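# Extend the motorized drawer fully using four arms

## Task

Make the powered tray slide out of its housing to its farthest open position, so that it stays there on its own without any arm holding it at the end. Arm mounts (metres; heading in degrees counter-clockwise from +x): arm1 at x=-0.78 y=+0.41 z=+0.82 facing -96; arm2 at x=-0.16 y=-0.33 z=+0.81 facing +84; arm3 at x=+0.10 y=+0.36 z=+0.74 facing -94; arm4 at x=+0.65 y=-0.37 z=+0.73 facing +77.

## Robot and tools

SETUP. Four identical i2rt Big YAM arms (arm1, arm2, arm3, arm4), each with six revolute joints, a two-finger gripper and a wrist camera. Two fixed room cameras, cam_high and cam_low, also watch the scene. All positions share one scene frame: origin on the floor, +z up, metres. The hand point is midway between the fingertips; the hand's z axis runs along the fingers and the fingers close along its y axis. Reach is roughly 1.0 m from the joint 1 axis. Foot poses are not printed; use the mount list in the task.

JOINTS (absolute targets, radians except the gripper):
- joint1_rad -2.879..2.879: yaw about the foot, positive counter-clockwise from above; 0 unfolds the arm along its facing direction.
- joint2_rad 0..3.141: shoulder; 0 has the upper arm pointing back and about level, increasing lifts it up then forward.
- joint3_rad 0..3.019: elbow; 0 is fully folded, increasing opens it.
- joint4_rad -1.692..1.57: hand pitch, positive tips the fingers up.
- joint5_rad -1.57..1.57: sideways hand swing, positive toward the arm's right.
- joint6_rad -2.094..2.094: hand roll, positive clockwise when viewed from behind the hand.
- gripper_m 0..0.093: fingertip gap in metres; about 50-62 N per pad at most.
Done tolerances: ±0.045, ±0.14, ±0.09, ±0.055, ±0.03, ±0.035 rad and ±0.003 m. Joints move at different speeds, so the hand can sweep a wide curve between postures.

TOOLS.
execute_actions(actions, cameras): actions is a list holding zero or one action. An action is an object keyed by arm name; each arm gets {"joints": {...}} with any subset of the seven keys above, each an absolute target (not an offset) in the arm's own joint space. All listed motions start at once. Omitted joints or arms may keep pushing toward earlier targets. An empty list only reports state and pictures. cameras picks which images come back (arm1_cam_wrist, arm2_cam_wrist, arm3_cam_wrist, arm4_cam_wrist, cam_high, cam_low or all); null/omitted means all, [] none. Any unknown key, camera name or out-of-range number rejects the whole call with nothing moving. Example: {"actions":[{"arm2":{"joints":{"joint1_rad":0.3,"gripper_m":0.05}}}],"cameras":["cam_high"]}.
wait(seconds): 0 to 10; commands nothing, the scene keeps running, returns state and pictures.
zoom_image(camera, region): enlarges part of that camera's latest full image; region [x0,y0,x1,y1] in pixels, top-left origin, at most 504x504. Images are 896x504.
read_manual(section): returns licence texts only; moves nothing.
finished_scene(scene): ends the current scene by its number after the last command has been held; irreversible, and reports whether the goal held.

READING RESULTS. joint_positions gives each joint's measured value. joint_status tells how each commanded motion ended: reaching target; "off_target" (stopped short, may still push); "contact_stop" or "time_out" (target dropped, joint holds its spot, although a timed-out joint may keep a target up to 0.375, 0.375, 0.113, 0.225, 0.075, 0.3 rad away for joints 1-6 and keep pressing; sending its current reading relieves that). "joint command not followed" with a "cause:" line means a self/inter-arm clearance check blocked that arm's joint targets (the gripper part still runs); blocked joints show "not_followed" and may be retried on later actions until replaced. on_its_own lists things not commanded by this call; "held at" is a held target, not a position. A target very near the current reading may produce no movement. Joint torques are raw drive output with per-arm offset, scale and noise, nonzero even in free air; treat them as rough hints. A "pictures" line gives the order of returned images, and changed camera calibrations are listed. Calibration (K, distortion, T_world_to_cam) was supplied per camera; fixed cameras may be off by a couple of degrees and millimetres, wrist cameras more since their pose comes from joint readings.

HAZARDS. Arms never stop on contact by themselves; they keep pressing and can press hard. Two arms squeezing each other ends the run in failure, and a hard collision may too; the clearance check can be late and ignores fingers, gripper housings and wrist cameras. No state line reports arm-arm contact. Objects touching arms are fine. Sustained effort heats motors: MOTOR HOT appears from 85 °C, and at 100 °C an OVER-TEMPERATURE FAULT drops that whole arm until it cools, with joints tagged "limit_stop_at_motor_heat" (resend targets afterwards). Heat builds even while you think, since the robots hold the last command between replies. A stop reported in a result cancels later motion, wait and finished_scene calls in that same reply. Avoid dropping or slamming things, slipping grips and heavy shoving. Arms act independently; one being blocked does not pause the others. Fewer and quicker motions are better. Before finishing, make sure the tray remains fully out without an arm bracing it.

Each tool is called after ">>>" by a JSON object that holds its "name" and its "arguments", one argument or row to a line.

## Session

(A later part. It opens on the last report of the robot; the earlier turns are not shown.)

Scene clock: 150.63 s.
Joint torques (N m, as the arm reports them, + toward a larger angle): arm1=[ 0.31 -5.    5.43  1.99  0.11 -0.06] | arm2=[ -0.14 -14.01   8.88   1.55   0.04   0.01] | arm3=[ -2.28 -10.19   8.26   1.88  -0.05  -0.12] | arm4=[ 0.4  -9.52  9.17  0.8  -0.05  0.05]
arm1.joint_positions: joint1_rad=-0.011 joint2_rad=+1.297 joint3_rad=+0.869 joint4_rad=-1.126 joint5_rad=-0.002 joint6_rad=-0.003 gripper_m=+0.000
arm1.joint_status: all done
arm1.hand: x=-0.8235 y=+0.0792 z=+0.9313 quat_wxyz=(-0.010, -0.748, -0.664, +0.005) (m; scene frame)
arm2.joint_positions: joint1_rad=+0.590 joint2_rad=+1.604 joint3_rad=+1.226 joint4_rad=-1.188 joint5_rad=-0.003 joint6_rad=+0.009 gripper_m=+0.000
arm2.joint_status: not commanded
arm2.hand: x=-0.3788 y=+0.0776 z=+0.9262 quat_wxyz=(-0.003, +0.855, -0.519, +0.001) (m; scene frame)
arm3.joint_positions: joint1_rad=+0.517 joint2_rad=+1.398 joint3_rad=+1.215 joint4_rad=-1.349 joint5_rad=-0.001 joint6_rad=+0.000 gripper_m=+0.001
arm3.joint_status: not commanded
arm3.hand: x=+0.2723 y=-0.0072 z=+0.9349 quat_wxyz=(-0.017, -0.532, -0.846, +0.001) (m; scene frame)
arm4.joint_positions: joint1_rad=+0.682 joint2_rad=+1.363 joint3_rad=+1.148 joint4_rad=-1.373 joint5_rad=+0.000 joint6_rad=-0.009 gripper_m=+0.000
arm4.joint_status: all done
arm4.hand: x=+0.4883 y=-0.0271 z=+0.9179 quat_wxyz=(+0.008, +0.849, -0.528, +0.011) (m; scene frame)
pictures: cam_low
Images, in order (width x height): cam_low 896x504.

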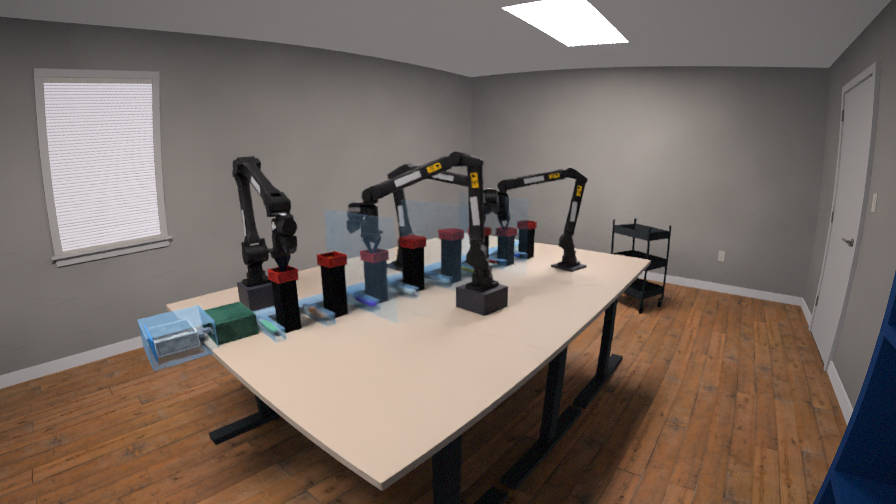

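>>> {"name": "execute_actions", "arguments": {
  "actions": [
    {"arm1": {"joints": {"joint1_rad": -0.010, "joint2_rad": 1.2313, "joint3_rad": 1.0086, "joint4_rad": -1.3481}}, "arm2": {"joints": {"joint1_rad": 0.59, "joint2_rad": 1.59, "joint3_rad": 1.42, "joint4_rad": -1.40}}, "arm3": {"joints": {"joint1_rad": 0.51, "joint2_rad": 1.40, "joint3_rad": 1.40, "joint4_rad": -1.55}}, "arm4": {"joints": {"joint1_rad": 0.6797, "joint2_rad": 1.345, "joint3_rad": 1.3478, "joint4_rad": -1.5735}}}
  ],
  "cameras": ["cam_low"]
}}

>>> {"name": "wait", "arguments": {
  "seconds": 5
}}

Scene clock: 151.77 s.
Joint torques (N m, as the arm reports them, + toward a larger angle): arm1=[ 0.72 -6.4   9.9   0.4   0.11 -0.06] | arm2=[ -0.33 -16.93  12.08  -0.61   0.04   0.  ] | arm3=[ -1.85 -13.01  13.26  -0.01  -0.05  -0.13] | arm4=[  0.36 -11.51  13.84  -0.6   -0.05   0.05]
arm1.joint_positions: joint1_rad=-0.011 joint2_rad=+1.236 joint3_rad=+0.965 joint4_rad=-1.340 joint5_rad=-0.002 joint6_rad=-0.003 gripper_m=+0.000
arm1.joint_status: all done
arm1.hand: x=-0.8219 y=+0.0962 z=+0.9847 quat_wxyz=(+0.009, -0.748, -0.664, -0.017) (m; scene frame)
arm2.joint_positions: joint1_rad=+0.590 joint2_rad=+1.595 joint3_rad=+1.388 joint4_rad=-1.385 joint5_rad=-0.003 joint6_rad=+0.009 gripper_m=+0.000
arm2.joint_status: all done
arm2.hand: x=-0.3836 y=+0.0854 z=+0.9897 quat_wxyz=(+0.003, +0.854, -0.519, +0.012) (m; scene frame)
arm3.joint_positions: joint1_rad=+0.517 joint2_rad=+1.397 joint3_rad=+1.364 joint4_rad=-1.538 joint5_rad=-0.001 joint6_rad=+0.000 gripper_m=+0.001
arm3.joint_status: all done
arm3.hand: x=+0.2702 y=-0.0049 z=+0.9922 quat_wxyz=(-0.001, -0.532, -0.847, -0.009) (m; scene frame)
arm4.joint_positions: joint1_rad=+0.682 joint2_rad=+1.358 joint3_rad=+1.295 joint4_rad=-1.561 joint5_rad=+0.000 joint6_rad=-0.009 gripper_m=+0.000
arm4.joint_status: all done
arm4.hand: x=+0.4893 y=-0.0290 z=+0.9758 quat_wxyz=(+0.017, +0.849, -0.528, +0.026) (m; scene frame)
pictures: cam_low
Images, in order (width x height): cam_low 896x504.

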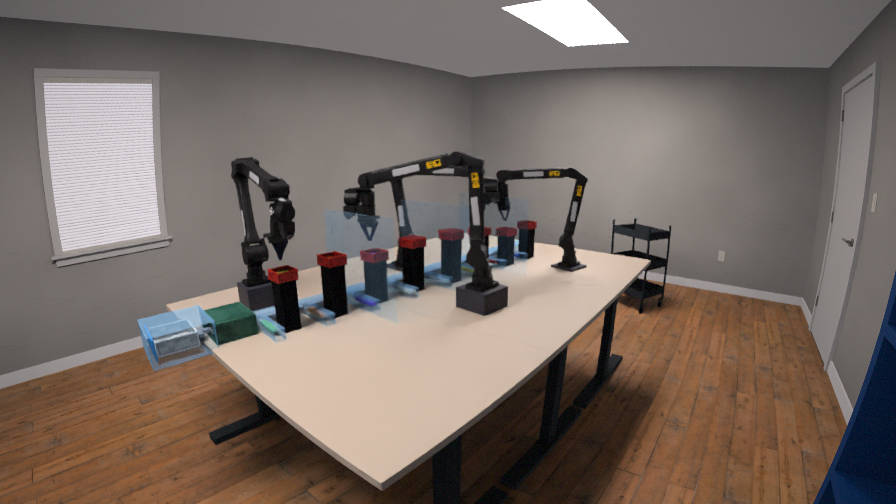

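Scene clock: 156.77 s.
Joint torques (N m, as the arm reports them, + toward a larger angle): arm1=[ 0.36 -6.08  9.97  0.43  0.12 -0.05] | arm2=[ -0.52 -17.07  12.11  -0.59   0.02   0.01] | arm3=[ -1.77 -13.22  13.32  -0.02  -0.06  -0.12] | arm4=[  0.39 -11.49  13.87  -0.59  -0.05   0.05]
arm1.joint_positions: joint1_rad=-0.011 joint2_rad=+1.236 joint3_rad=+0.965 joint4_rad=-1.340 joint5_rad=-0.002 joint6_rad=-0.003 gripper_m=+0.000
arm1.joint_status: all done
arm1.hand: x=-0.8219 y=+0.0962 z=+0.9847 quat_wxyz=(+0.009, -0.748, -0.664, -0.017) (m; scene frame)
arm2.joint_positions: joint1_rad=+0.590 joint2_rad=+1.595 joint3_rad=+1.388 joint4_rad=-1.385 joint5_rad=-0.003 joint6_rad=+0.009 gripper_m=+0.000
arm2.joint_status: all done
arm2.hand: x=-0.3836 y=+0.0854 z=+0.9897 quat_wxyz=(+0.003, +0.854, -0.519, +0.012) (m; scene frame)
arm3.joint_positions: joint1_rad=+0.517 joint2_rad=+1.397 joint3_rad=+1.364 joint4_rad=-1.538 joint5_rad=-0.001 joint6_rad=+0.000 gripper_m=+0.001
arm3.joint_status: all done
arm3.hand: x=+0.2702 y=-0.0049 z=+0.9922 quat_wxyz=(-0.001, -0.532, -0.847, -0.009) (m; scene frame)
arm4.joint_positions: joint1_rad=+0.682 joint2_rad=+1.358 joint3_rad=+1.295 joint4_rad=-1.561 joint5_rad=+0.000 joint6_rad=-0.009 gripper_m=+0.000
arm4.joint_status: all done
arm4.hand: x=+0.4893 y=-0.0290 z=+0.9758 quat_wxyz=(+0.017, +0.849, -0.528, +0.026) (m; scene frame)
wait: 5.00 s; at rest by 0.27 s
pictures: arm1_cam_wrist, arm2_cam_wrist, arm3_cam_wrist, arm4_cam_wrist, cam_high, cam_low
camera_calibration (this result's frames):
arm1_cam_wrist: T_world_to_cam=[[-0.992791, 0.118212, -0.0197755, -0.808972], [0.0805874, 0.780514, 0.619922, -0.615163], [0.0887171, 0.61386, -0.784414, 0.907206], [0, 0, 0, 1]] pos_world=[-0.834051, 0.0188753, 1.07698]
arm2_cam_wrist: T_world_to_cam=[[0.884036, 0.467013, 0.0194979, 0.278026], [0.359318, -0.705669, 0.610674, -0.401975], [0.298951, -0.532851, -0.791642, 1.07138], [0, 0, 0, 1]] pos_world=[-0.421638, 0.157381, 1.0882]
arm3_cam_wrist: T_world_to_cam=[[-0.901819, -0.431669, -0.0195878, 0.257751], [-0.35719, 0.719179, 0.595984, -0.490236], [-0.243181, 0.544467, -0.802757, 0.992702], [0, 0, 0, 1]] pos_world=[0.298743, -0.0766623, 1.09412]
arm4_cam_wrist: T_world_to_cam=[[0.895741, 0.444492, 0.00868453, -0.435819], [0.33646, -0.690545, 0.640267, -0.803646], [0.290591, -0.570591, -0.768103, 0.71534], [0, 0, 0, 1]] pos_world=[0.452905, 0.0469311, 1.06779]
Images, in order (width x height): arm1_cam_wrist 896x504, arm2_cam_wrist 896x504, arm3_cam_wrist 896x504, arm4_cam_wrist 896x504, cam_high 896x504, cam_low 896x504.

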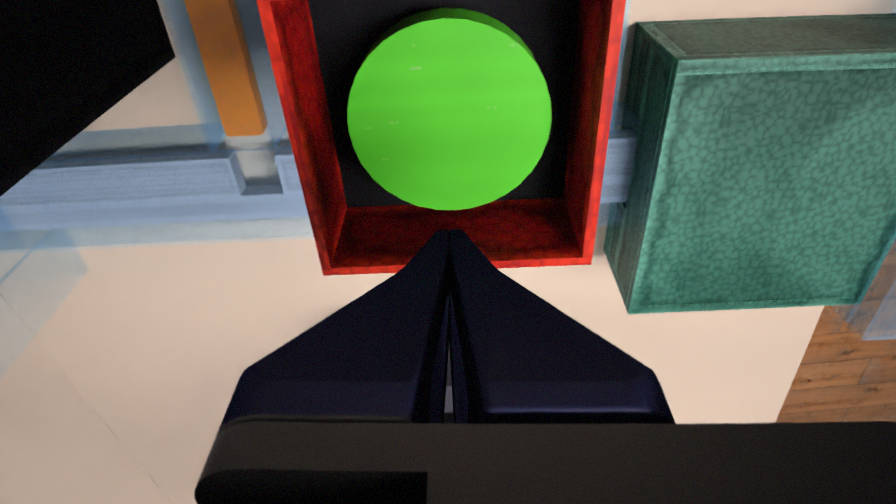

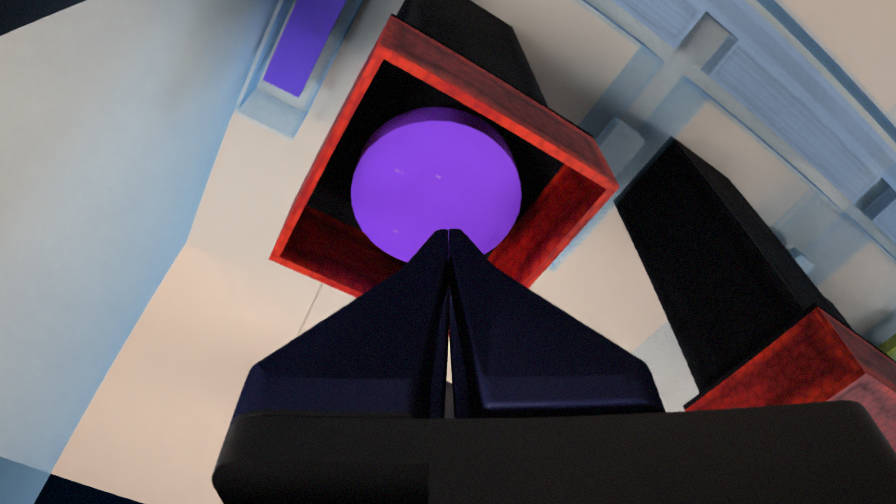

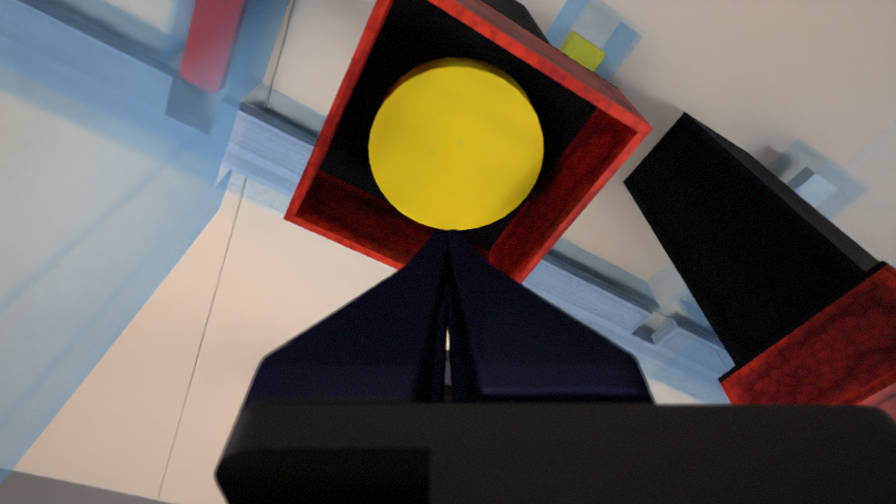

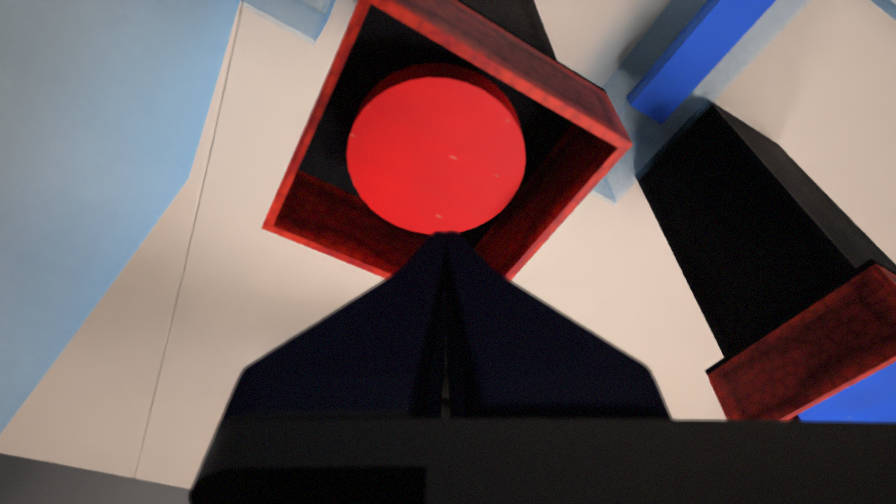

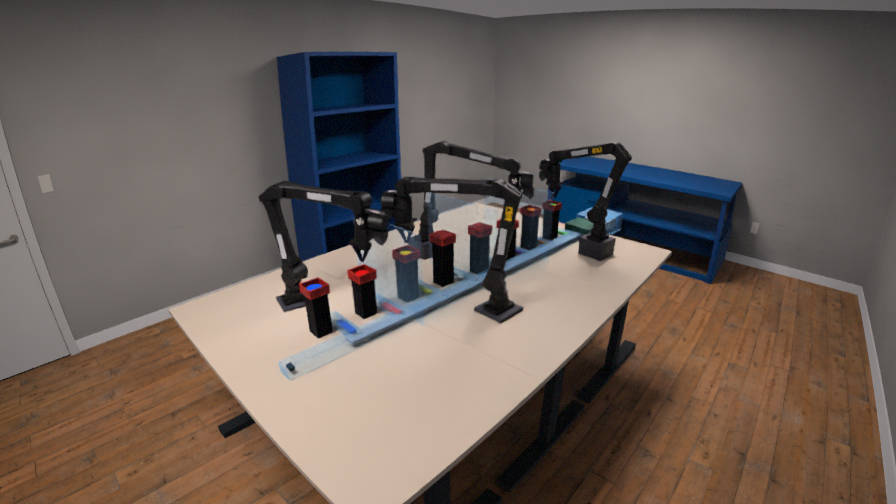

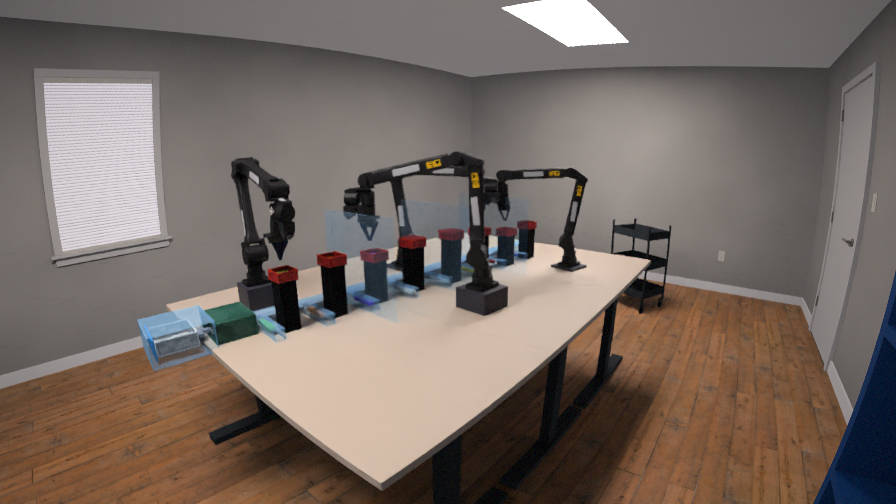

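The tray stays fully out with all arms released. Ending the scene.

>>> {"name": "finished_scene", "arguments": {
  "scene": 2
}}

The scene is finished: the task was done.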